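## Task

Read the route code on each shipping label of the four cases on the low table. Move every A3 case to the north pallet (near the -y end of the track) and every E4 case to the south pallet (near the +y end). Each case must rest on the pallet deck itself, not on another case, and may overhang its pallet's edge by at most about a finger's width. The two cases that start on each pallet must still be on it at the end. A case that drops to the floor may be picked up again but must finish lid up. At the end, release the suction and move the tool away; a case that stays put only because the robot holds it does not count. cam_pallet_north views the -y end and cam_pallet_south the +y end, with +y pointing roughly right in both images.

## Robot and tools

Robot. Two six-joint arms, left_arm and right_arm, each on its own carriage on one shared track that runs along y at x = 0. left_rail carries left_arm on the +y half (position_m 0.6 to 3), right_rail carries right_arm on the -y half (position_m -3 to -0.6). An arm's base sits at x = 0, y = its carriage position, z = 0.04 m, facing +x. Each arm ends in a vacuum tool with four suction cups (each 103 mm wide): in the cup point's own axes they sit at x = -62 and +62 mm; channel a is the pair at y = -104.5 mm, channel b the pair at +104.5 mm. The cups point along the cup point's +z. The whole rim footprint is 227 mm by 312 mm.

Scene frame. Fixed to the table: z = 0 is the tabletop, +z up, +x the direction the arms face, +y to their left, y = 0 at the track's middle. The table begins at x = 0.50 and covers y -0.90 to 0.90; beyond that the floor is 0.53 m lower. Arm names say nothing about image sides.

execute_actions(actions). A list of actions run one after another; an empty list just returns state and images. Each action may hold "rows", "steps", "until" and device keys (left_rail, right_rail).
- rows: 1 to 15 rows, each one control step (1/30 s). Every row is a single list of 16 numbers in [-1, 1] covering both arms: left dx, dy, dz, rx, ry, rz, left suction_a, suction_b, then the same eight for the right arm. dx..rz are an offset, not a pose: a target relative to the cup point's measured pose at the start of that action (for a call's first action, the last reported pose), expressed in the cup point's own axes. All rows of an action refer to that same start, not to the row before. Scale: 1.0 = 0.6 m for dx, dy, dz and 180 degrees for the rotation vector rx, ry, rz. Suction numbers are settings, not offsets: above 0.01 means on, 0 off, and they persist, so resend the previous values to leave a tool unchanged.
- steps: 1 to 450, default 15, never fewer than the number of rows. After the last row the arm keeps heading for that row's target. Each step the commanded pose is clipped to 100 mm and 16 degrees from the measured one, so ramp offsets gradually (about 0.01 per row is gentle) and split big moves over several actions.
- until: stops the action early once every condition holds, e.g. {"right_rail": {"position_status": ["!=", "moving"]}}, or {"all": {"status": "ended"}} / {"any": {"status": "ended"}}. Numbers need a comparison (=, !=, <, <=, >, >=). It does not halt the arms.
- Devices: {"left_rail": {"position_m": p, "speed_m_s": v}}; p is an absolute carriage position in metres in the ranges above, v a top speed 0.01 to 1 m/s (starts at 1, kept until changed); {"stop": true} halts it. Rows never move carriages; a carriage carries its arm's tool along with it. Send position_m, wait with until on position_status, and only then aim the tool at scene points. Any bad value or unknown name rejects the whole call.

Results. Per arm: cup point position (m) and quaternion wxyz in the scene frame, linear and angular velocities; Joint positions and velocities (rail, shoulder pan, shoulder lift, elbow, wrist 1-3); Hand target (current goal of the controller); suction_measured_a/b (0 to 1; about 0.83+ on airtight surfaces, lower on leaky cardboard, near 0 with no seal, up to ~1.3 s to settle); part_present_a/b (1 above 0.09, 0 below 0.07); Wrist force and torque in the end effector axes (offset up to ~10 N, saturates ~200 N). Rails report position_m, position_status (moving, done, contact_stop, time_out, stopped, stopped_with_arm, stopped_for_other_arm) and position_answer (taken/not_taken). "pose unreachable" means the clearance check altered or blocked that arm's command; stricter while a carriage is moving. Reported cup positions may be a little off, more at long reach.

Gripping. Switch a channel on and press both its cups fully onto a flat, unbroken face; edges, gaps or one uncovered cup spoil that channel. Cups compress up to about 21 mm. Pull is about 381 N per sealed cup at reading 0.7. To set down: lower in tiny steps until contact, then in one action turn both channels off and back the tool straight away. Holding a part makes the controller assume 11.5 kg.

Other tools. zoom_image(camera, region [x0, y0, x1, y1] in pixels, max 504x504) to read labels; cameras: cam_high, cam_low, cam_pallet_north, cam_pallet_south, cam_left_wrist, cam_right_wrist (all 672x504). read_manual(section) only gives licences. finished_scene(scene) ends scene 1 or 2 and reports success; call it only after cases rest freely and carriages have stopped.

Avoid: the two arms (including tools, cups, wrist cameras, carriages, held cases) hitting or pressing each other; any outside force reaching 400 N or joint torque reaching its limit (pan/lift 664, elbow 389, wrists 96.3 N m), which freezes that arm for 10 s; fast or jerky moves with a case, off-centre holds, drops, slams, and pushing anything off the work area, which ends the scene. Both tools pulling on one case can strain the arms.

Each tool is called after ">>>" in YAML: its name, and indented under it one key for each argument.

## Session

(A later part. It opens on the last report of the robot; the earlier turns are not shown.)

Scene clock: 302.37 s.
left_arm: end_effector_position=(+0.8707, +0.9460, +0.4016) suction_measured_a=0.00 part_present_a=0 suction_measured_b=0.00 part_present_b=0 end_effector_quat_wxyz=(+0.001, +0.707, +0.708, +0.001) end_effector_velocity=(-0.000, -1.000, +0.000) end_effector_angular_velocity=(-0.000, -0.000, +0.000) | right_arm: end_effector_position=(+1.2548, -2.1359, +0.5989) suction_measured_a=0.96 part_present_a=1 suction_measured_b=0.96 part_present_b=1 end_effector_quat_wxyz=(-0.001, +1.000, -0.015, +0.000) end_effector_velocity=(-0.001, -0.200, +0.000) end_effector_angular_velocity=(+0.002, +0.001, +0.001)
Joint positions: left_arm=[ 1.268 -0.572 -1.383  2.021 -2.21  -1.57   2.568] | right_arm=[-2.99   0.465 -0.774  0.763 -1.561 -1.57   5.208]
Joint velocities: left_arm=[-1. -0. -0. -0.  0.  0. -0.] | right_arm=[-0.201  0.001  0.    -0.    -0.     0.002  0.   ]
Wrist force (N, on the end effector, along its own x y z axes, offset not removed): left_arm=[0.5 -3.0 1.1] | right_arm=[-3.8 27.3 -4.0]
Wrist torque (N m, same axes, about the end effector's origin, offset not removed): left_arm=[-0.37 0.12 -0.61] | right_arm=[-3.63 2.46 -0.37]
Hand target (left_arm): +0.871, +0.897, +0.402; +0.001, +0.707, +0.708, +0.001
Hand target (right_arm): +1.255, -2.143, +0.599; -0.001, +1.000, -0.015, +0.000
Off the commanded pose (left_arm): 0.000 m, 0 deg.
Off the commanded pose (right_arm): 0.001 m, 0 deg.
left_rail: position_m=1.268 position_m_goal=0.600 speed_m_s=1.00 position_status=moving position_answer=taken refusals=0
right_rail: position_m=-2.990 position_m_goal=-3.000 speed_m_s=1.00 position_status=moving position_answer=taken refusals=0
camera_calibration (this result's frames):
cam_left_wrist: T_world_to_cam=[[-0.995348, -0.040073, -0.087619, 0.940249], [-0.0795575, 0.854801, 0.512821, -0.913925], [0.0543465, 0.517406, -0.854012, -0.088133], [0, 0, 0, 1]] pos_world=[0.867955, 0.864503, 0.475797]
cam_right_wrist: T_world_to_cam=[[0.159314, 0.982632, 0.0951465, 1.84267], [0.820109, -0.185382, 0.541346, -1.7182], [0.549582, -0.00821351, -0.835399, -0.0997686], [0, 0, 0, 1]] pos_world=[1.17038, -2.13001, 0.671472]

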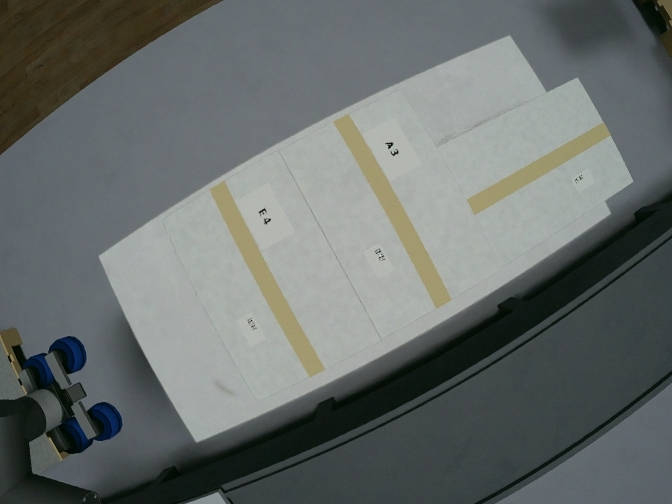

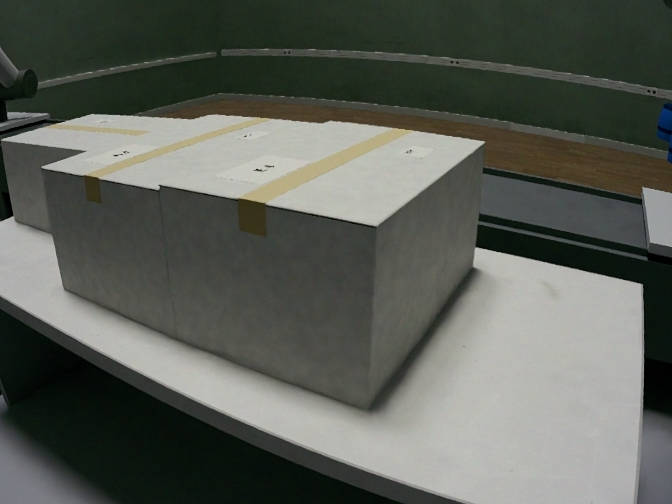

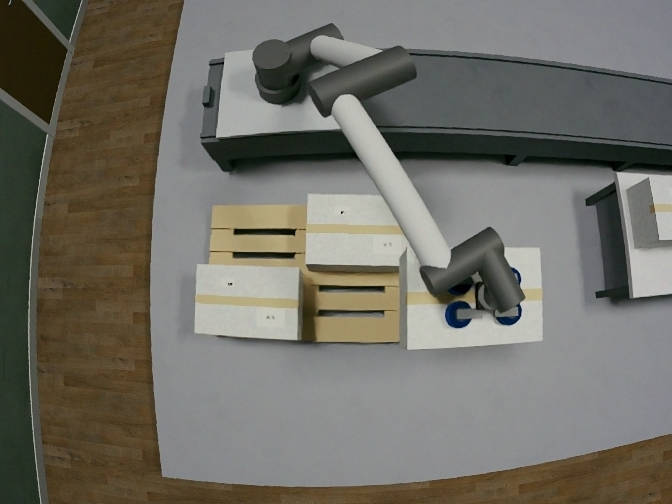

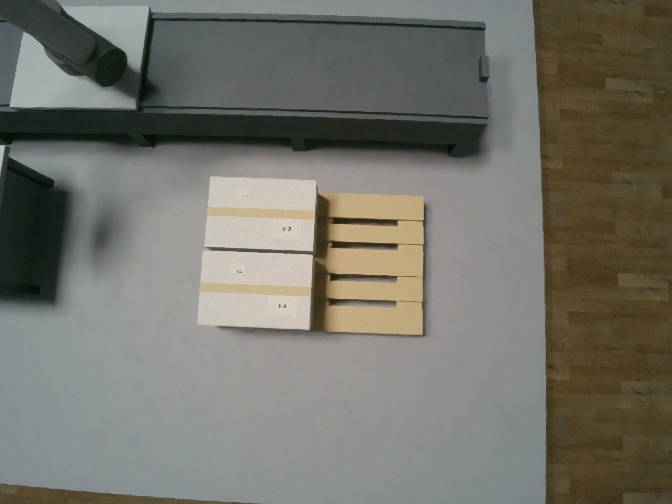

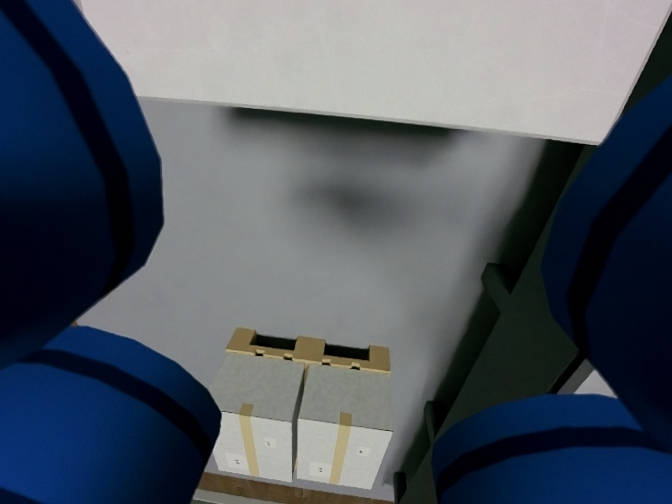

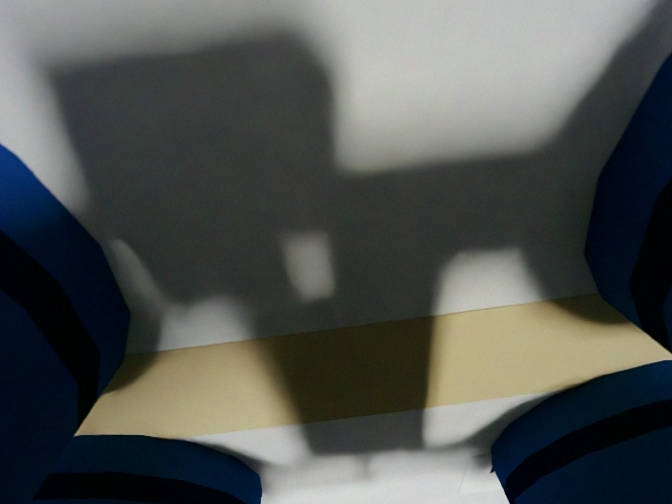

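>>> execute_actions:
  actions: []

Scene clock: 306.40 s.
left_arm: end_effector_position=(+0.8707, +0.2783, +0.4016) suction_measured_a=0.00 part_present_a=0 suction_measured_b=0.00 part_present_b=0 end_effector_quat_wxyz=(+0.001, +0.707, +0.708, +0.001) end_effector_velocity=(-0.000, -0.000, +0.000) end_effector_angular_velocity=(-0.000, +0.000, +0.000) | right_arm: end_effector_position=(+1.2547, -2.1451, +0.5989) suction_measured_a=0.96 part_present_a=1 suction_measured_b=0.96 part_present_b=1 end_effector_quat_wxyz=(-0.001, +1.000, -0.015, +0.000) end_effector_velocity=(-0.000, -0.000, +0.000) end_effector_angular_velocity=(+0.000, -0.000, -0.000)
Joint positions: left_arm=[ 0.6   -0.572 -1.383  2.021 -2.21  -1.57   2.568] | right_arm=[-3.     0.465 -0.774  0.763 -1.561 -1.57   5.208]
Joint velocities: left_arm=[ 0. -0. -0.  0.  0. -0. -0.] | right_arm=[ 0.  0. -0.  0.  0. -0.  0.]
Wrist force (N, on the end effector, along its own x y z axes, offset not removed): left_arm=[-0.9 -3.2 1.8] | right_arm=[-0.7 2.7 -2.2]
Wrist torque (N m, same axes, about the end effector's origin, offset not removed): left_arm=[-0.39 0.18 -0.75] | right_arm=[-1.88 1.68 -0.21]
Hand target (left_arm): +0.871, +0.278, +0.402; +0.001, +0.707, +0.708, +0.001
Hand target (right_arm): +1.255, -2.145, +0.599; -0.001, +1.000, -0.015, +0.000
Off the commanded pose (left_arm): 0.000 m, 0 deg.
Off the commanded pose (right_arm): 0.001 m, 0 deg.
left_rail: position_m=0.600 position_m_goal=0.600 speed_m_s=1.00 position_status=done position_answer=taken refusals=0
right_rail: position_m=-3.000 position_m_goal=-3.000 speed_m_s=1.00 position_status=done position_answer=taken refusals=0
camera_calibration (this result's frames):
cam_left_wrist: T_world_to_cam=[[-0.995348, -0.0401078, -0.0876006, 0.913479], [-0.0795759, 0.854817, 0.512792, -0.343108], [0.0543155, 0.517377, -0.854032, 0.257414], [0, 0, 0, 1]] pos_world=[0.867945, 0.196752, 0.475804]
cam_right_wrist: T_world_to_cam=[[0.159092, 0.982638, 0.0954625, 1.85181], [0.820146, -0.18537, 0.541293, -1.71975], [0.54959, -0.00782219, -0.835398, -0.0989], [0, 0, 0, 1]] pos_world=[1.17019, -2.13922, 0.67149]

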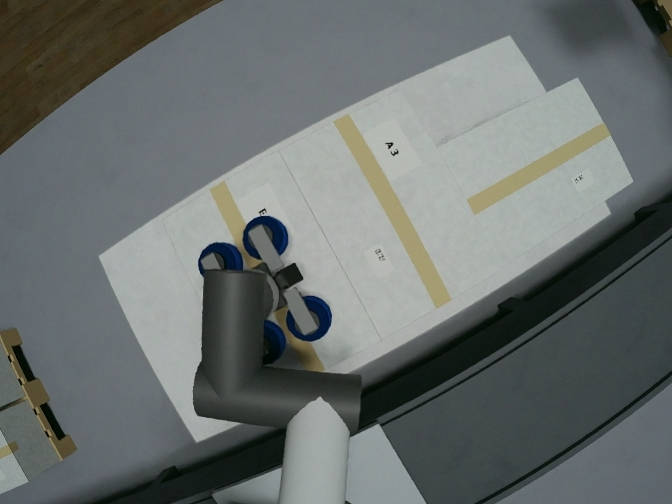

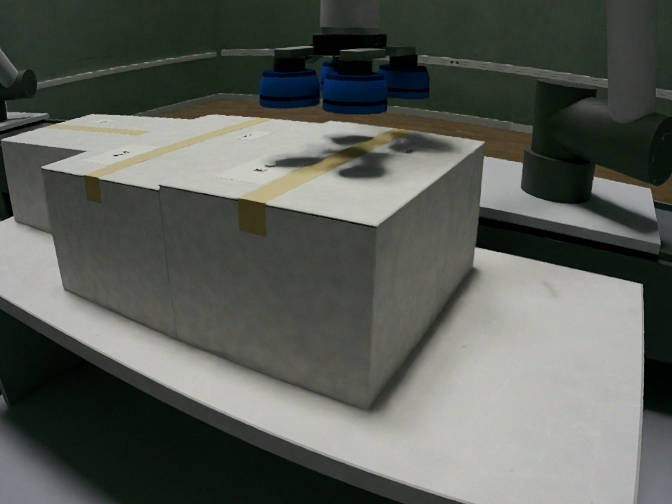

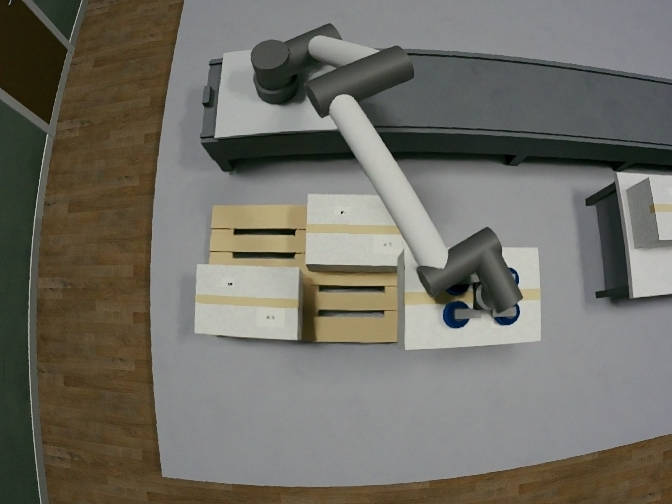

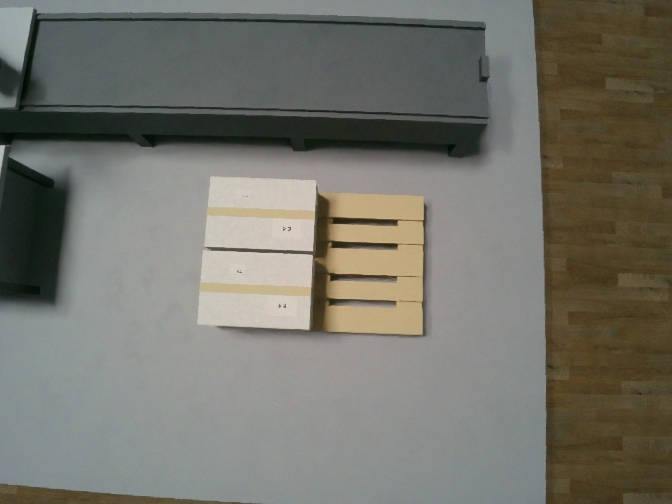

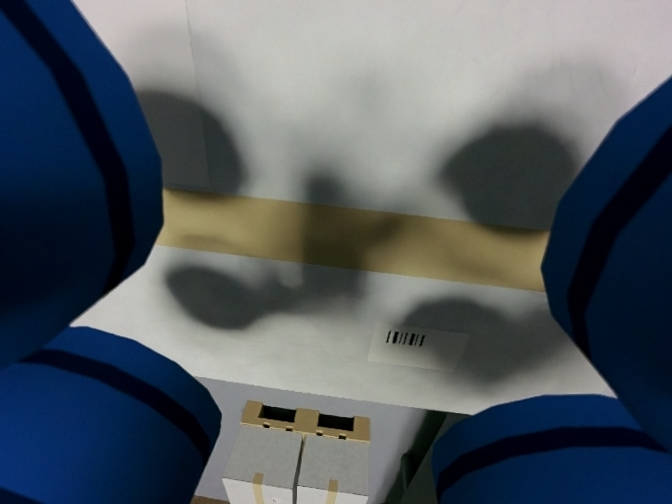

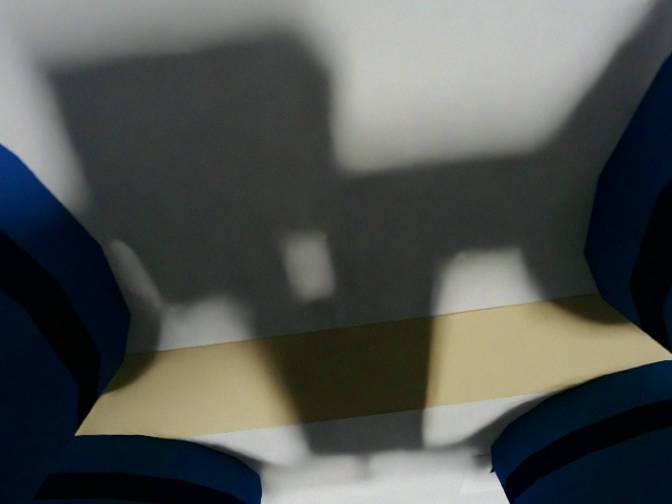

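>>> zoom_image:
  camera: "cam_pallet_north"
  region: [380, 220, 568, 361]

Region (380, 220, 568, 361) of cam_pallet_north's 672x504 image, scaled by 2.681, with more detail than that image has; it fills the top 378 rows of this view, and the rest is white.

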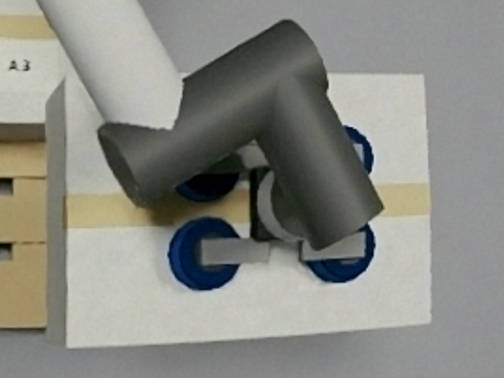

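>>> execute_actions:
  actions:
    - {"rows": [[0,0.001,0.004,0,0,0,0,0, 0,0.002,0.002,0,0,0,1,1],[0.001,0.002,0.012,0,0,0,0,0, 0,0.007,0.007,0,0,0,1,1],[0.003,0.004,0.024,0,0,0,0,0, 0,0.013,0.015,0,0,0,1,1],[0.005,0.007,0.04,0,0,0,0,0, 0.001,0.024,0.026,0,0,0,1,1],[0.007,0.011,0.058,0,0,0,0,0, 0.001,0.037,0.041,0,0,0,1,1],[0.010,0.015,0.078,0,0,0,0,0, 0.002,0.054,0.059,0,0,0,1,1],[0.012,0.019,0.098,0,0,0,0,0, 0.002,0.074,0.081,0,0,0,1,1],[0.014,0.023,0.116,0,0,0,0,0, 0.003,0.096,0.106,0,0,0,1,1],[0.016,0.026,0.132,0,0,0,0,0, 0.004,0.12,0.132,0,0,0,1,1],[0.018,0.029,0.146,0,0,0,0,0, 0.004,0.143,0.158,0,0,0,1,1],[0.019,0.031,0.158,0,0,0,0,0, 0.005,0.167,0.184,0,0,0,1,1],[0.02,0.033,0.167,0,0,0,0,0, 0.006,0.191,0.209,0,0,0,1,1],[0.02,0.033,0.174,0,0,0,1,1, 0.006,0.214,0.235,0,0,0,1,1],[0.02,0.033,0.179,0,0,0,1,1, 0.007,0.238,0.261,0,0,0,1,1],[0.02,0.033,0.183,0,0,0,1,1, 0.02,0.683,0.75,0,0,0,1,1]], "steps": 52}

Scene clock: 332.03 s.
left_arm: end_effector_position=(+0.8909, +0.2903, +0.2918) suction_measured_a=0.98 part_present_a=1 suction_measured_b=0.98 part_present_b=1 end_effector_quat_wxyz=(+0.001, +0.707, +0.708, +0.001) end_effector_velocity=(+0.000, +0.000, -0.000) end_effector_angular_velocity=(+0.000, +0.000, +0.000) | right_arm: end_effector_position=(+1.2552, -2.5522, +0.1518) suction_measured_a=0.96 part_present_a=1 suction_measured_b=0.96 part_present_b=1 end_effector_quat_wxyz=(-0.001, +1.000, -0.015, +0.000) end_effector_velocity=(+0.003, -0.020, -0.022) end_effector_angular_velocity=(+0.003, -0.008, +0.002)
Joint positions: left_arm=[ 0.6   -0.55  -1.274  2.071 -2.369 -1.57   2.591] | right_arm=[-3.     0.191 -0.811  1.496 -2.257 -1.57   4.934]
Joint velocities: left_arm=[ 0.  0.  0.  0. -0. -0.  0.] | right_arm=[ 0.    -0.015  0.012  0.018 -0.037  0.002 -0.017]
Wrist force (N, on the end effector, along its own x y z axes, offset not removed): left_arm=[-5.2 1.7 28.5] | right_arm=[-5.7 4.0 -0.5]
Wrist torque (N m, same axes, about the end effector's origin, offset not removed): left_arm=[-5.44 0.90 -0.77] | right_arm=[-2.17 2.46 -0.24]
Hand target (left_arm): +0.891, +0.290, +0.292; +0.001, +0.707, +0.708, +0.001
Hand target (right_arm): +1.256, -2.555, +0.149; -0.001, +1.000, -0.015, +0.001
Off the commanded pose (left_arm): 0.000 m, 0 deg.
Off the commanded pose (right_arm): 0.004 m, 0 deg.
left_rail: position_m=0.600 position_m_goal=0.600 speed_m_s=1.00 position_status=done position_answer=taken refusals=0
right_rail: position_m=-3.000 position_m_goal=-3.000 speed_m_s=1.00 position_status=done position_answer=taken refusals=0
camera_calibration (this result's frames):
cam_left_wrist: T_world_to_cam=[[-0.995344, -0.0401025, -0.0876504, 0.924379], [-0.0796003, 0.854786, 0.512839, -0.295421], [0.0543563, 0.517428, -0.853998, 0.156211], [0, 0, 0, 1]] pos_world=[0.888068, 0.208763, 0.36593]
cam_right_wrist: T_world_to_cam=[[0.159327, 0.982614, 0.0953175, 2.29417], [0.820374, -0.185491, 0.540907, -1.55424], [0.549183, -0.00798517, -0.835664, -0.475778], [0, 0, 0, 1]] pos_world=[1.17082, -2.54638, 0.224433]

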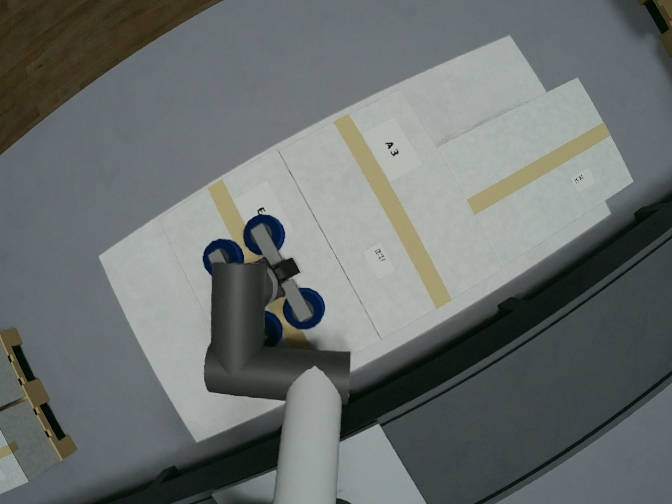

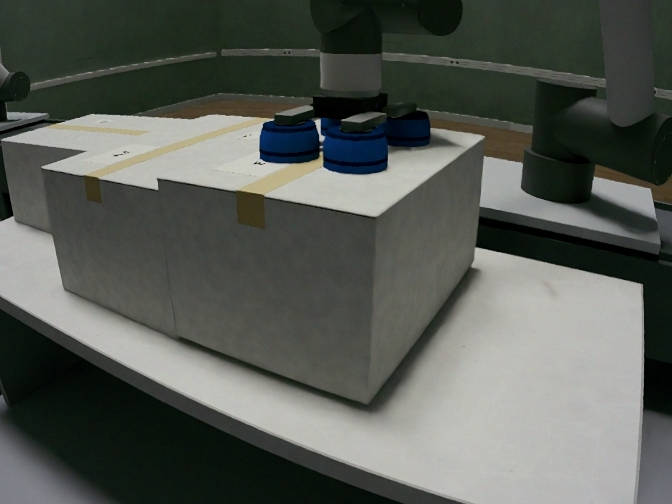

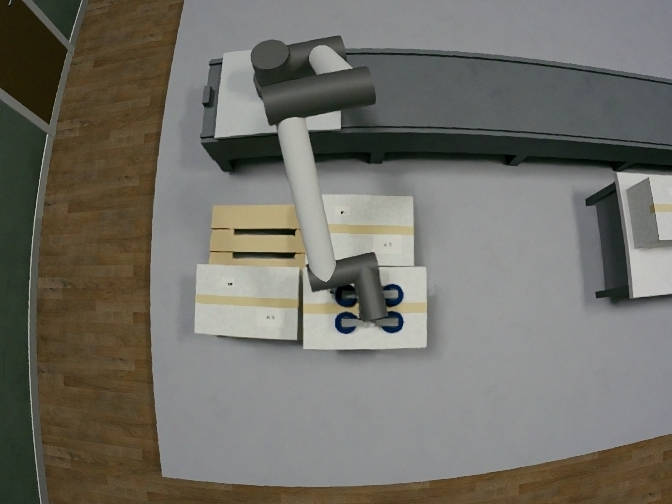

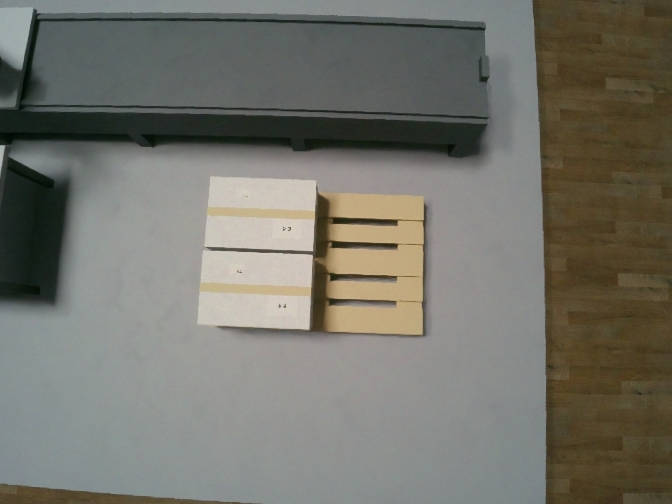

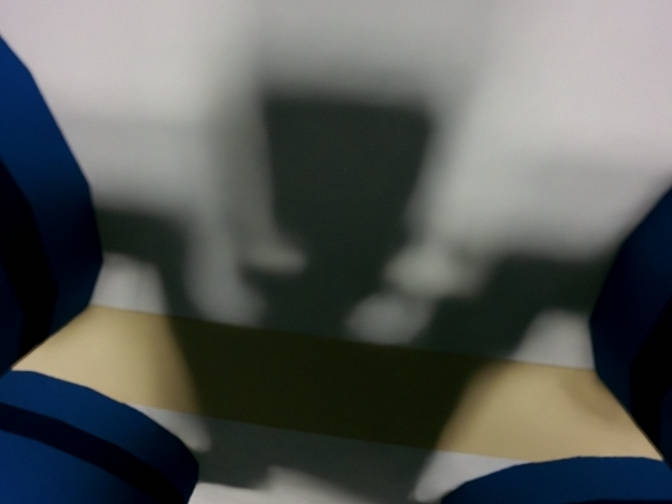

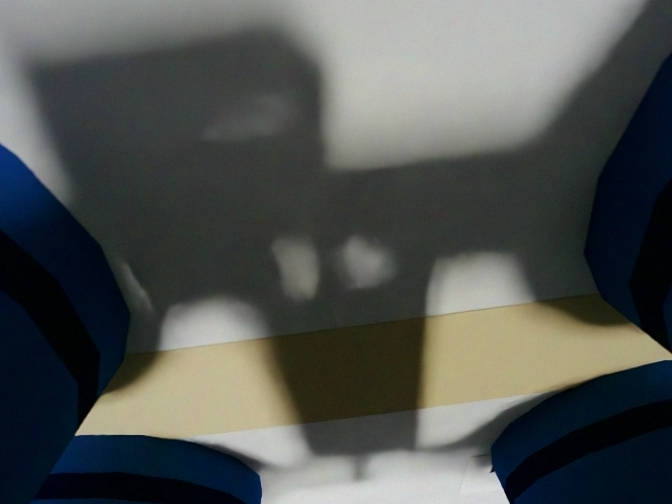

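>>> zoom_image:
  camera: "cam_pallet_north"
  region: [270, 240, 446, 372]

Region (270, 240, 446, 372) of cam_pallet_north's 672x504 image, scaled by 2.864, with more detail than that image has; it fills the top 378 rows of this view, and the rest is white.

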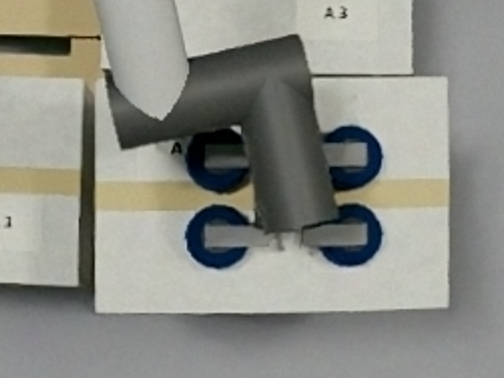

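>>> zoom_image:
  camera: "cam_pallet_south"
  region: [190, 165, 442, 354]

Region (190, 165, 442, 354) of cam_pallet_south's 672x504 image, scaled by 2.000, with more detail than that image has; it fills the top 378 rows of this view, and the rest is white.

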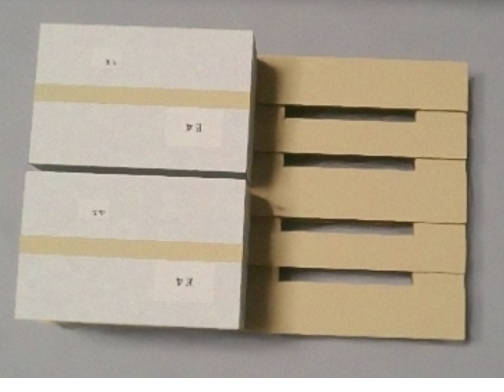

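>>> execute_actions:
  actions:
    - {"rows": [[0,0,-0.002,0,0,0,1,1, 0,0,0,0,0,0,1,1],[0,0,-0.005,0,0,0,1,1, 0,0,0,0,0,0,1,1],[0.001,0,-0.01,0,0,0,1,1, 0,0,0,0,0,0,1,1],[0.003,0,-0.017,0,0,0,1,1, 0,0,0,0,0,0,1,1],[0.006,0,-0.025,0,0,0,1,1, 0,0,0,0,0,0,1,1],[0.01,0,-0.035,0,0,0,1,1, 0,0,0,0,0,0,1,1],[0.014,0,-0.047,0,0,0,1,1, 0,0,0,0,0,0,1,1],[0.018,0,-0.058,0,0,0,1,1, 0,0,0,0,0,0,1,1],[0.022,0,-0.07,0,0,0,1,1, 0,0,0,0,0,0,1,1],[0.026,0,-0.082,0,0,0,1,1, 0,0,0,0,0,0,1,1],[0.029,0,-0.093,0,0,0,1,1, 0,0,0,0,0,0,1,1],[0.031,0,-0.103,0,0,0,1,1, 0,0,0,0,0,0,1,1],[0.033,0,-0.112,0,0,0,1,1, 0,0,0,0,0,0,1,1],[0.033,0,-0.118,0,0,0,1,1, 0,0,0,0,0,0,1,1],[0.033,0,-0.125,0,0,0,1,1, 0,0,0,0,0,0,1,1]], "steps": 20}
    - {"left_rail": {"position_m": 3.0}, "rows": [[0.002,0.003,0,0,0,-0.002,1,1, 0,0,0.004,0,0,0,1,1],[0.005,0.008,0,0,0,-0.006,1,1, -0.001,0.001,0.013,0,0,0,1,1],[0.01,0.017,0,0,0,-0.012,1,1, -0.002,0.001,0.025,0,0,0,1,1],[0.018,0.03,0,0,0,-0.02,1,1, -0.003,0.002,0.042,0,0,0.001,1,1],[0.028,0.047,0,0,0,-0.031,1,1, -0.005,0.004,0.063,0,0,0.001,1,1],[0.041,0.069,0,0,0,-0.044,1,1, -0.007,0.005,0.088,0,0,0.001,1,1],[0.056,0.095,0,0,0,-0.06,1,1, -0.009,0.007,0.118,0,0,0.002,1,1],[0.073,0.123,0,0,0,-0.078,1,1, -0.012,0.009,0.151,0,0,0.003,1,1],[0.091,0.154,0,0,0,-0.097,1,1, -0.015,0.011,0.189,0,0,0.003,1,1],[0.108,0.184,0,0,0,-0.116,1,1, -0.018,0.013,0.231,0,0,0.004,1,1],[0.126,0.214,0,0,0,-0.135,1,1, -0.021,0.016,0.273,0,0,0.005,1,1],[0.144,0.244,0,0,0,-0.154,1,1, -0.025,0.018,0.315,0,0,0.005,1,1],[0.162,0.274,0,0,0,-0.173,1,1, -0.028,0.02,0.357,0,0,0.006,1,1],[0.179,0.304,0,0,0,-0.192,1,1, -0.031,0.022,0.391,0,0,0.007,1,1],[0.333,0.565,0,0,0,-0.505,1,1, -0.033,0.024,0.42,0,0,0.007,1,1]], "steps": 56}

Scene clock: 398.30 s.
left_arm: end_effector_position=(+1.2294, +2.0939, +0.3608) suction_measured_a=0.98 part_present_a=1 suction_measured_b=0.98 part_present_b=1 end_effector_quat_wxyz=(+0.002, -0.007, +1.000, -0.000) end_effector_velocity=(+0.001, +1.000, +0.000) end_effector_angular_velocity=(+0.002, +0.002, +0.028) | right_arm: end_effector_position=(+1.2352, -2.5660, -0.1004) suction_measured_a=0.96 part_present_a=1 suction_measured_b=0.96 part_present_b=1 end_effector_quat_wxyz=(-0.001, +1.000, -0.026, +0.000) end_effector_velocity=(-0.000, +0.000, -0.000) end_effector_angular_velocity=(+0.000, +0.000, -0.000)
Joint positions: left_arm=[ 2.185 -0.238 -1.048  1.587 -2.114 -1.57   1.32 ] | right_arm=[-3.     0.183 -0.617  1.555 -2.509 -1.57   4.948]
Joint velocities: left_arm=[ 1.     0.     0.001 -0.002  0.003  0.001 -0.028] | right_arm=[ 0. -0.  0.  0. -0.  0. -0.]
Wrist force (N, on the end effector, along its own x y z axes, offset not removed): left_arm=[-2.8 3.2 28.4] | right_arm=[-4.9 0.8 -2.8]
Wrist torque (N m, same axes, about the end effector's origin, offset not removed): left_arm=[-5.22 0.54 -1.07] | right_arm=[-2.07 2.23 -0.19]
Hand target (left_arm): +1.229, +2.143, +0.361; +0.002, -0.009, +1.000, -0.000
Hand target (right_arm): +1.235, -2.566, -0.100; -0.001, +1.000, -0.026, +0.000
Off the commanded pose (left_arm): 0.000 m, 0 deg.
Off the commanded pose (right_arm): 0.000 m, 0 deg.
left_rail: position_m=2.185 position_m_goal=3.000 speed_m_s=1.00 position_status=moving position_answer=taken refusals=0
right_rail: position_m=-3.000 position_m_goal=-3.000 speed_m_s=1.00 position_status=done position_answer=taken refusals=0
camera_calibration (this result's frames):
cam_left_wrist: T_world_to_cam=[[0.0525431, -0.995, -0.0849356, 2.04991], [-0.855518, -0.0887221, 0.510115, 1.0849], [-0.5151, 0.0458609, -0.855902, 0.951656], [0, 0, 0, 1]] pos_world=[1.31064, 2.09227, 0.435209]
cam_right_wrist: T_world_to_cam=[[0.180916, 0.978854, 0.0954646, 2.29863], [0.816135, -0.203585, 0.540812, -1.44515], [0.548811, -0.0199293, -0.835709, -0.705866], [0, 0, 0, 1]] pos_world=[1.15096, -2.5583, -0.0277836]

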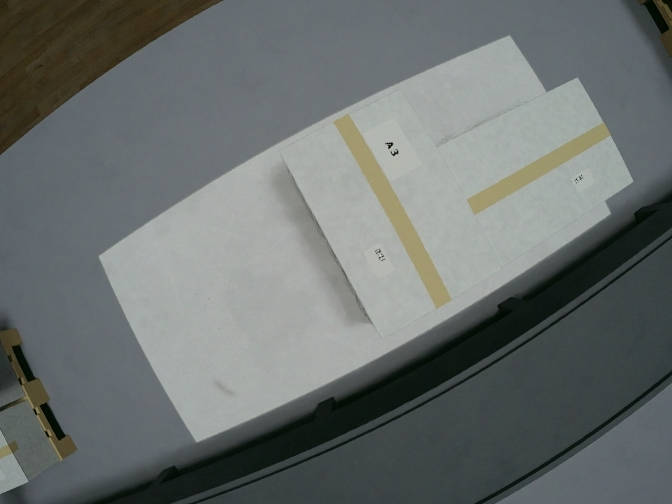

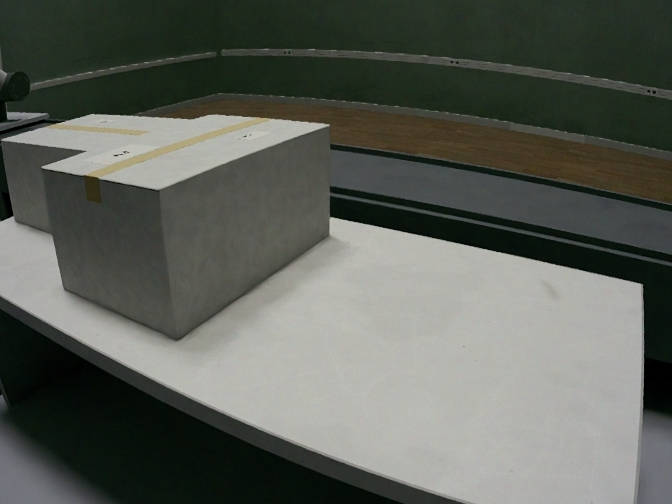

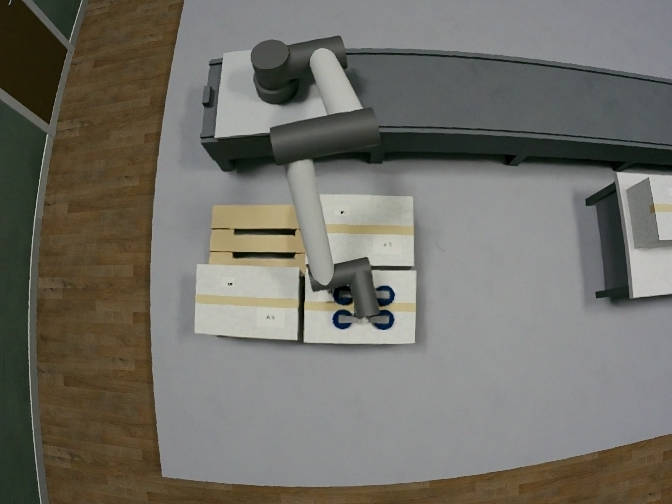

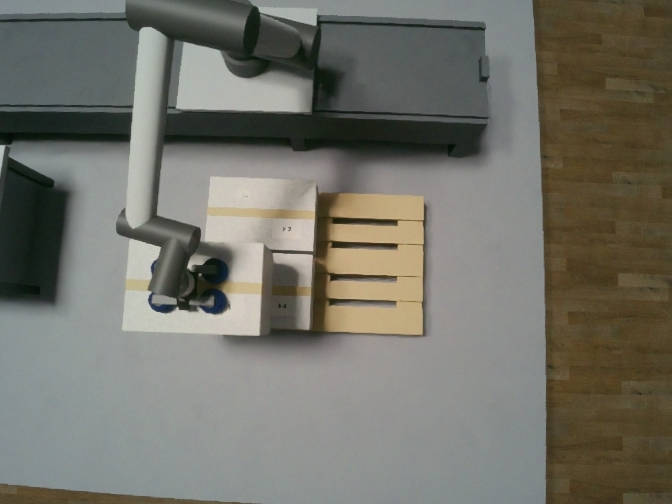

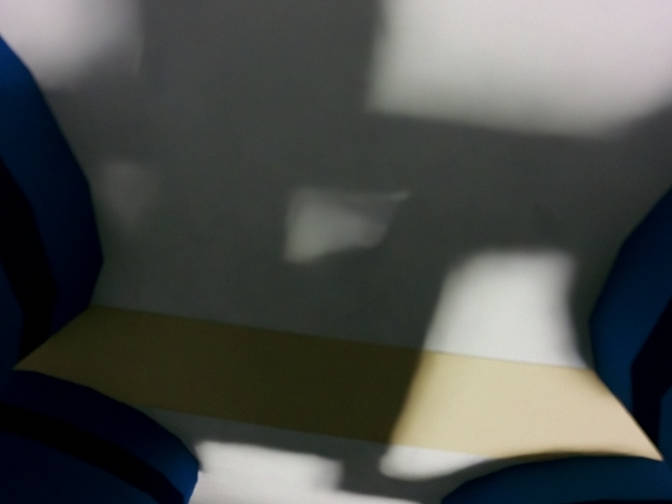

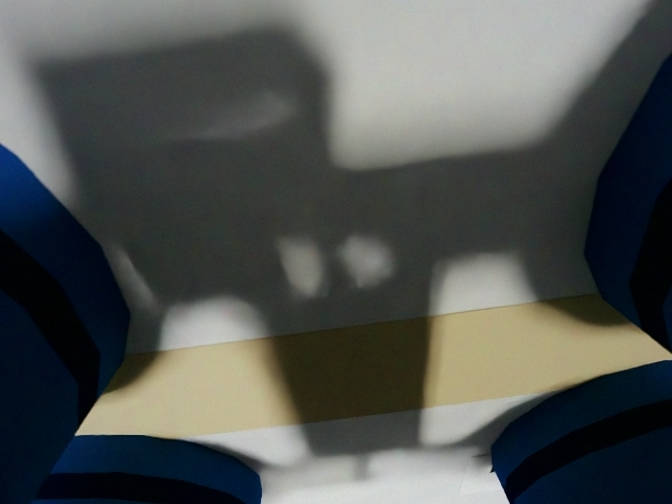

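>>> zoom_image:
  camera: "cam_pallet_north"
  region: [280, 245, 440, 365]

Region (280, 245, 440, 365) of cam_pallet_north's 672x504 image, scaled by 3.150, with more detail than that image has; it fills the top 378 rows of this view, and the rest is white.

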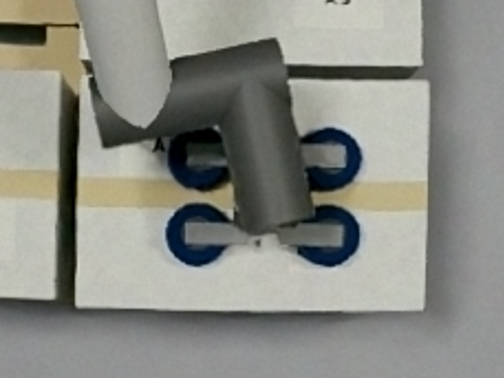

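>>> execute_actions:
  actions: []

Scene clock: 415.20 s.
left_arm: end_effector_position=(+1.2294, +2.9092, +0.3607) suction_measured_a=0.98 part_present_a=1 suction_measured_b=0.98 part_present_b=1 end_effector_quat_wxyz=(+0.002, -0.009, +1.000, -0.000) end_effector_velocity=(-0.000, +0.000, -0.000) end_effector_angular_velocity=(+0.000, +0.000, -0.000) | right_arm: end_effector_position=(+1.2352, -2.5660, -0.1004) suction_measured_a=0.96 part_present_a=1 suction_measured_b=0.96 part_present_b=1 end_effector_quat_wxyz=(-0.001, +1.000, -0.026, +0.000) end_effector_velocity=(+0.000, +0.000, +0.000) end_effector_angular_velocity=(+0.000, -0.000, -0.000)
Joint positions: left_arm=[ 3.    -0.238 -1.047  1.587 -2.113 -1.57   1.316] | right_arm=[-3.     0.183 -0.617  1.555 -2.509 -1.57   4.948]
Joint velocities: left_arm=[ 0. -0. -0.  0.  0.  0.  0.] | right_arm=[ 0. -0. -0.  0. -0.  0.  0.]
Wrist force (N, on the end effector, along its own x y z axes, offset not removed): left_arm=[-4.9 -1.5 24.8] | right_arm=[-5.3 4.3 -6.4]
Wrist torque (N m, same axes, about the end effector's origin, offset not removed): left_arm=[-5.70 0.93 -0.85] | right_arm=[-1.56 2.27 -0.19]
Hand target (left_arm): +1.229, +2.909, +0.361; +0.002, -0.009, +1.000, -0.000
Hand target (right_arm): +1.235, -2.566, -0.100; -0.001, +1.000, -0.026, +0.000
Off the commanded pose (left_arm): 0.000 m, 0 deg.
Off the commanded pose (right_arm): 0.000 m, 0 deg.
left_rail: position_m=3.000 position_m_goal=3.000 speed_m_s=1.00 position_status=done position_answer=taken refusals=0
right_rail: position_m=-3.000 position_m_goal=-3.000 speed_m_s=1.00 position_status=done position_answer=taken refusals=0
camera_calibration (this result's frames):
cam_left_wrist: T_world_to_cam=[[0.0560815, -0.994784, -0.0852018, 2.85632], [-0.855066, -0.0919119, 0.510308, 1.16598], [-0.515477, 0.0442343, -0.855761, 0.91942], [0, 0, 0, 1]] pos_world=[1.31074, 2.90792, 0.435158]
cam_right_wrist: T_world_to_cam=[[0.180917, 0.978854, 0.0954637, 2.29863], [0.816138, -0.203586, 0.540806, -1.44515], [0.548805, -0.0199295, -0.835713, -0.705868], [0, 0, 0, 1]] pos_world=[1.15096, -2.5583, -0.027795]

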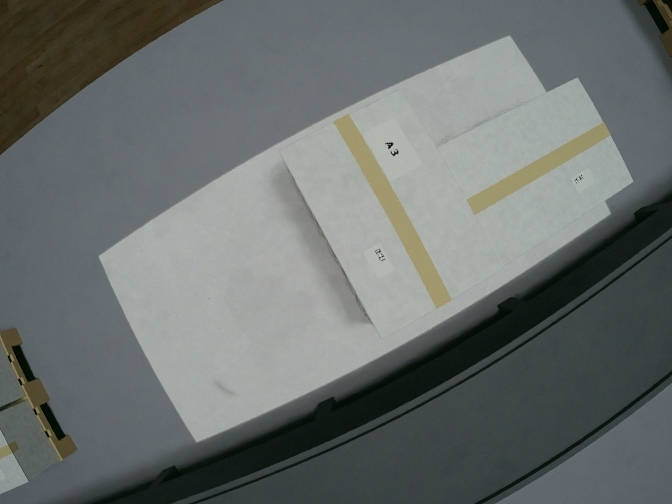

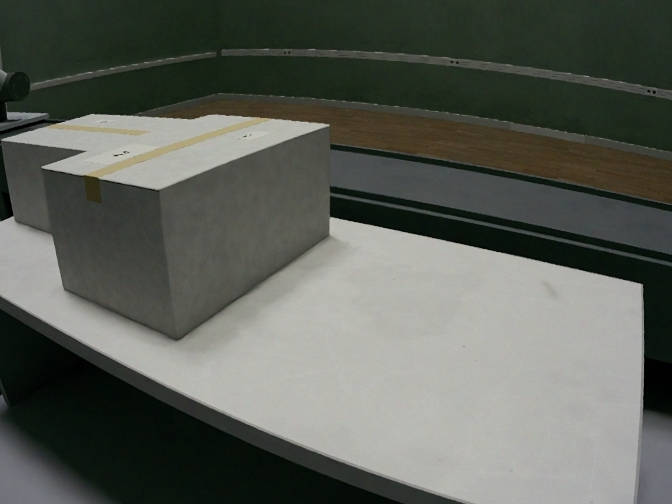

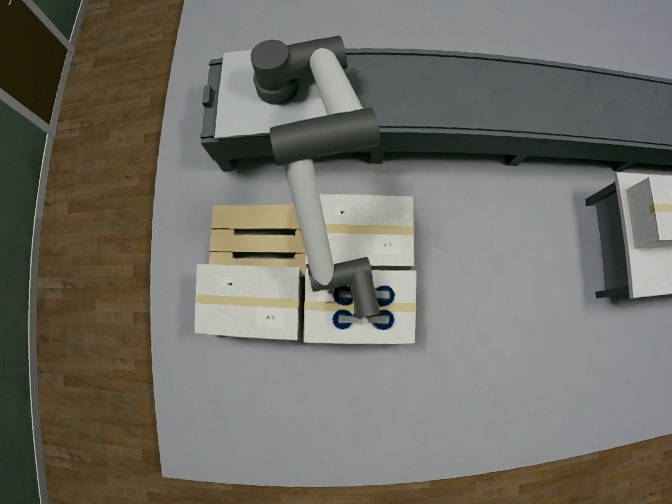

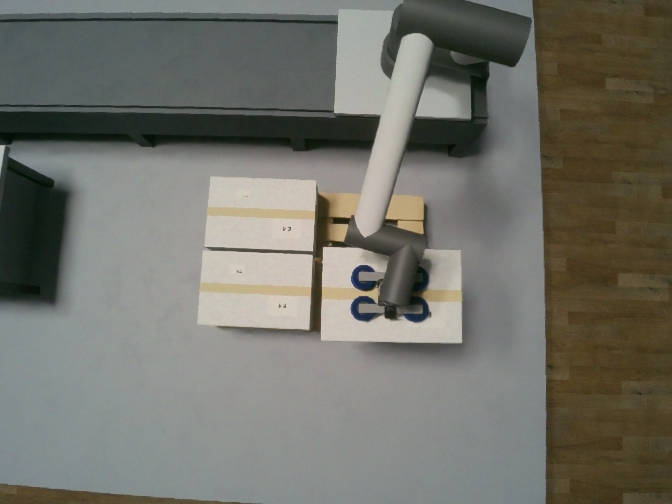

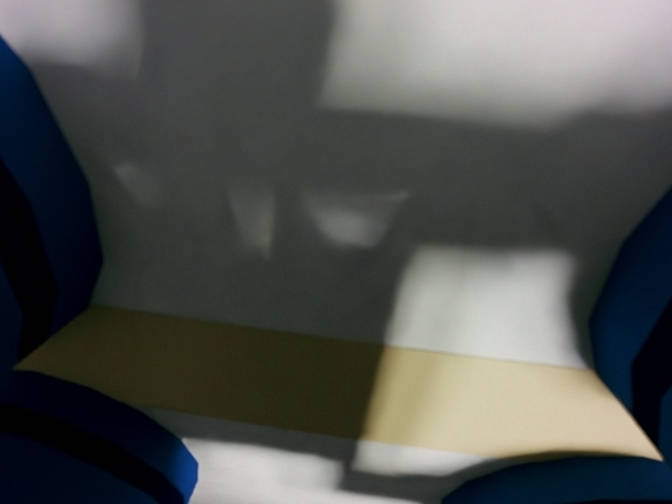

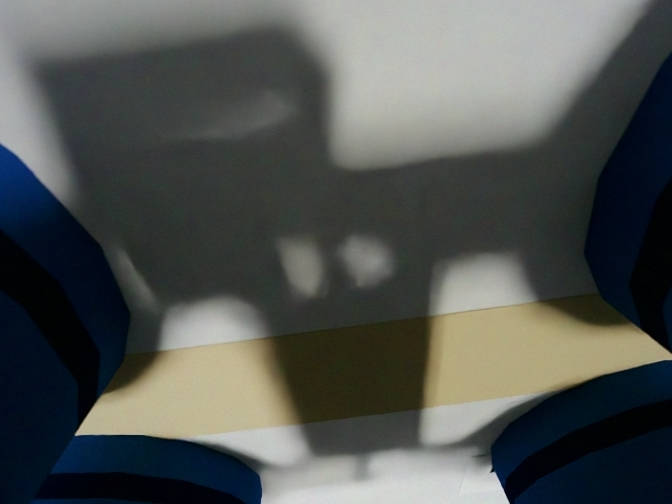

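>>> zoom_image:
  camera: "cam_pallet_south"
  region: [290, 220, 490, 370]

Region (290, 220, 490, 370) of cam_pallet_south's 672x504 image, scaled by 2.520, with more detail than that image has; it fills the top 378 rows of this view, and the rest is white.

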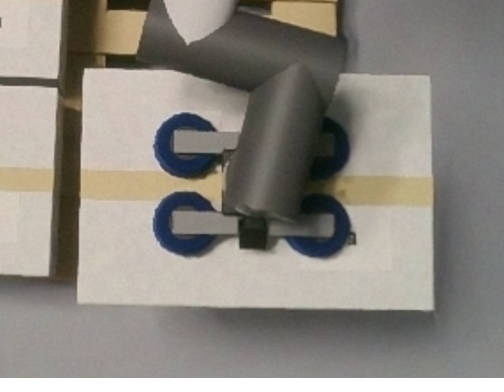

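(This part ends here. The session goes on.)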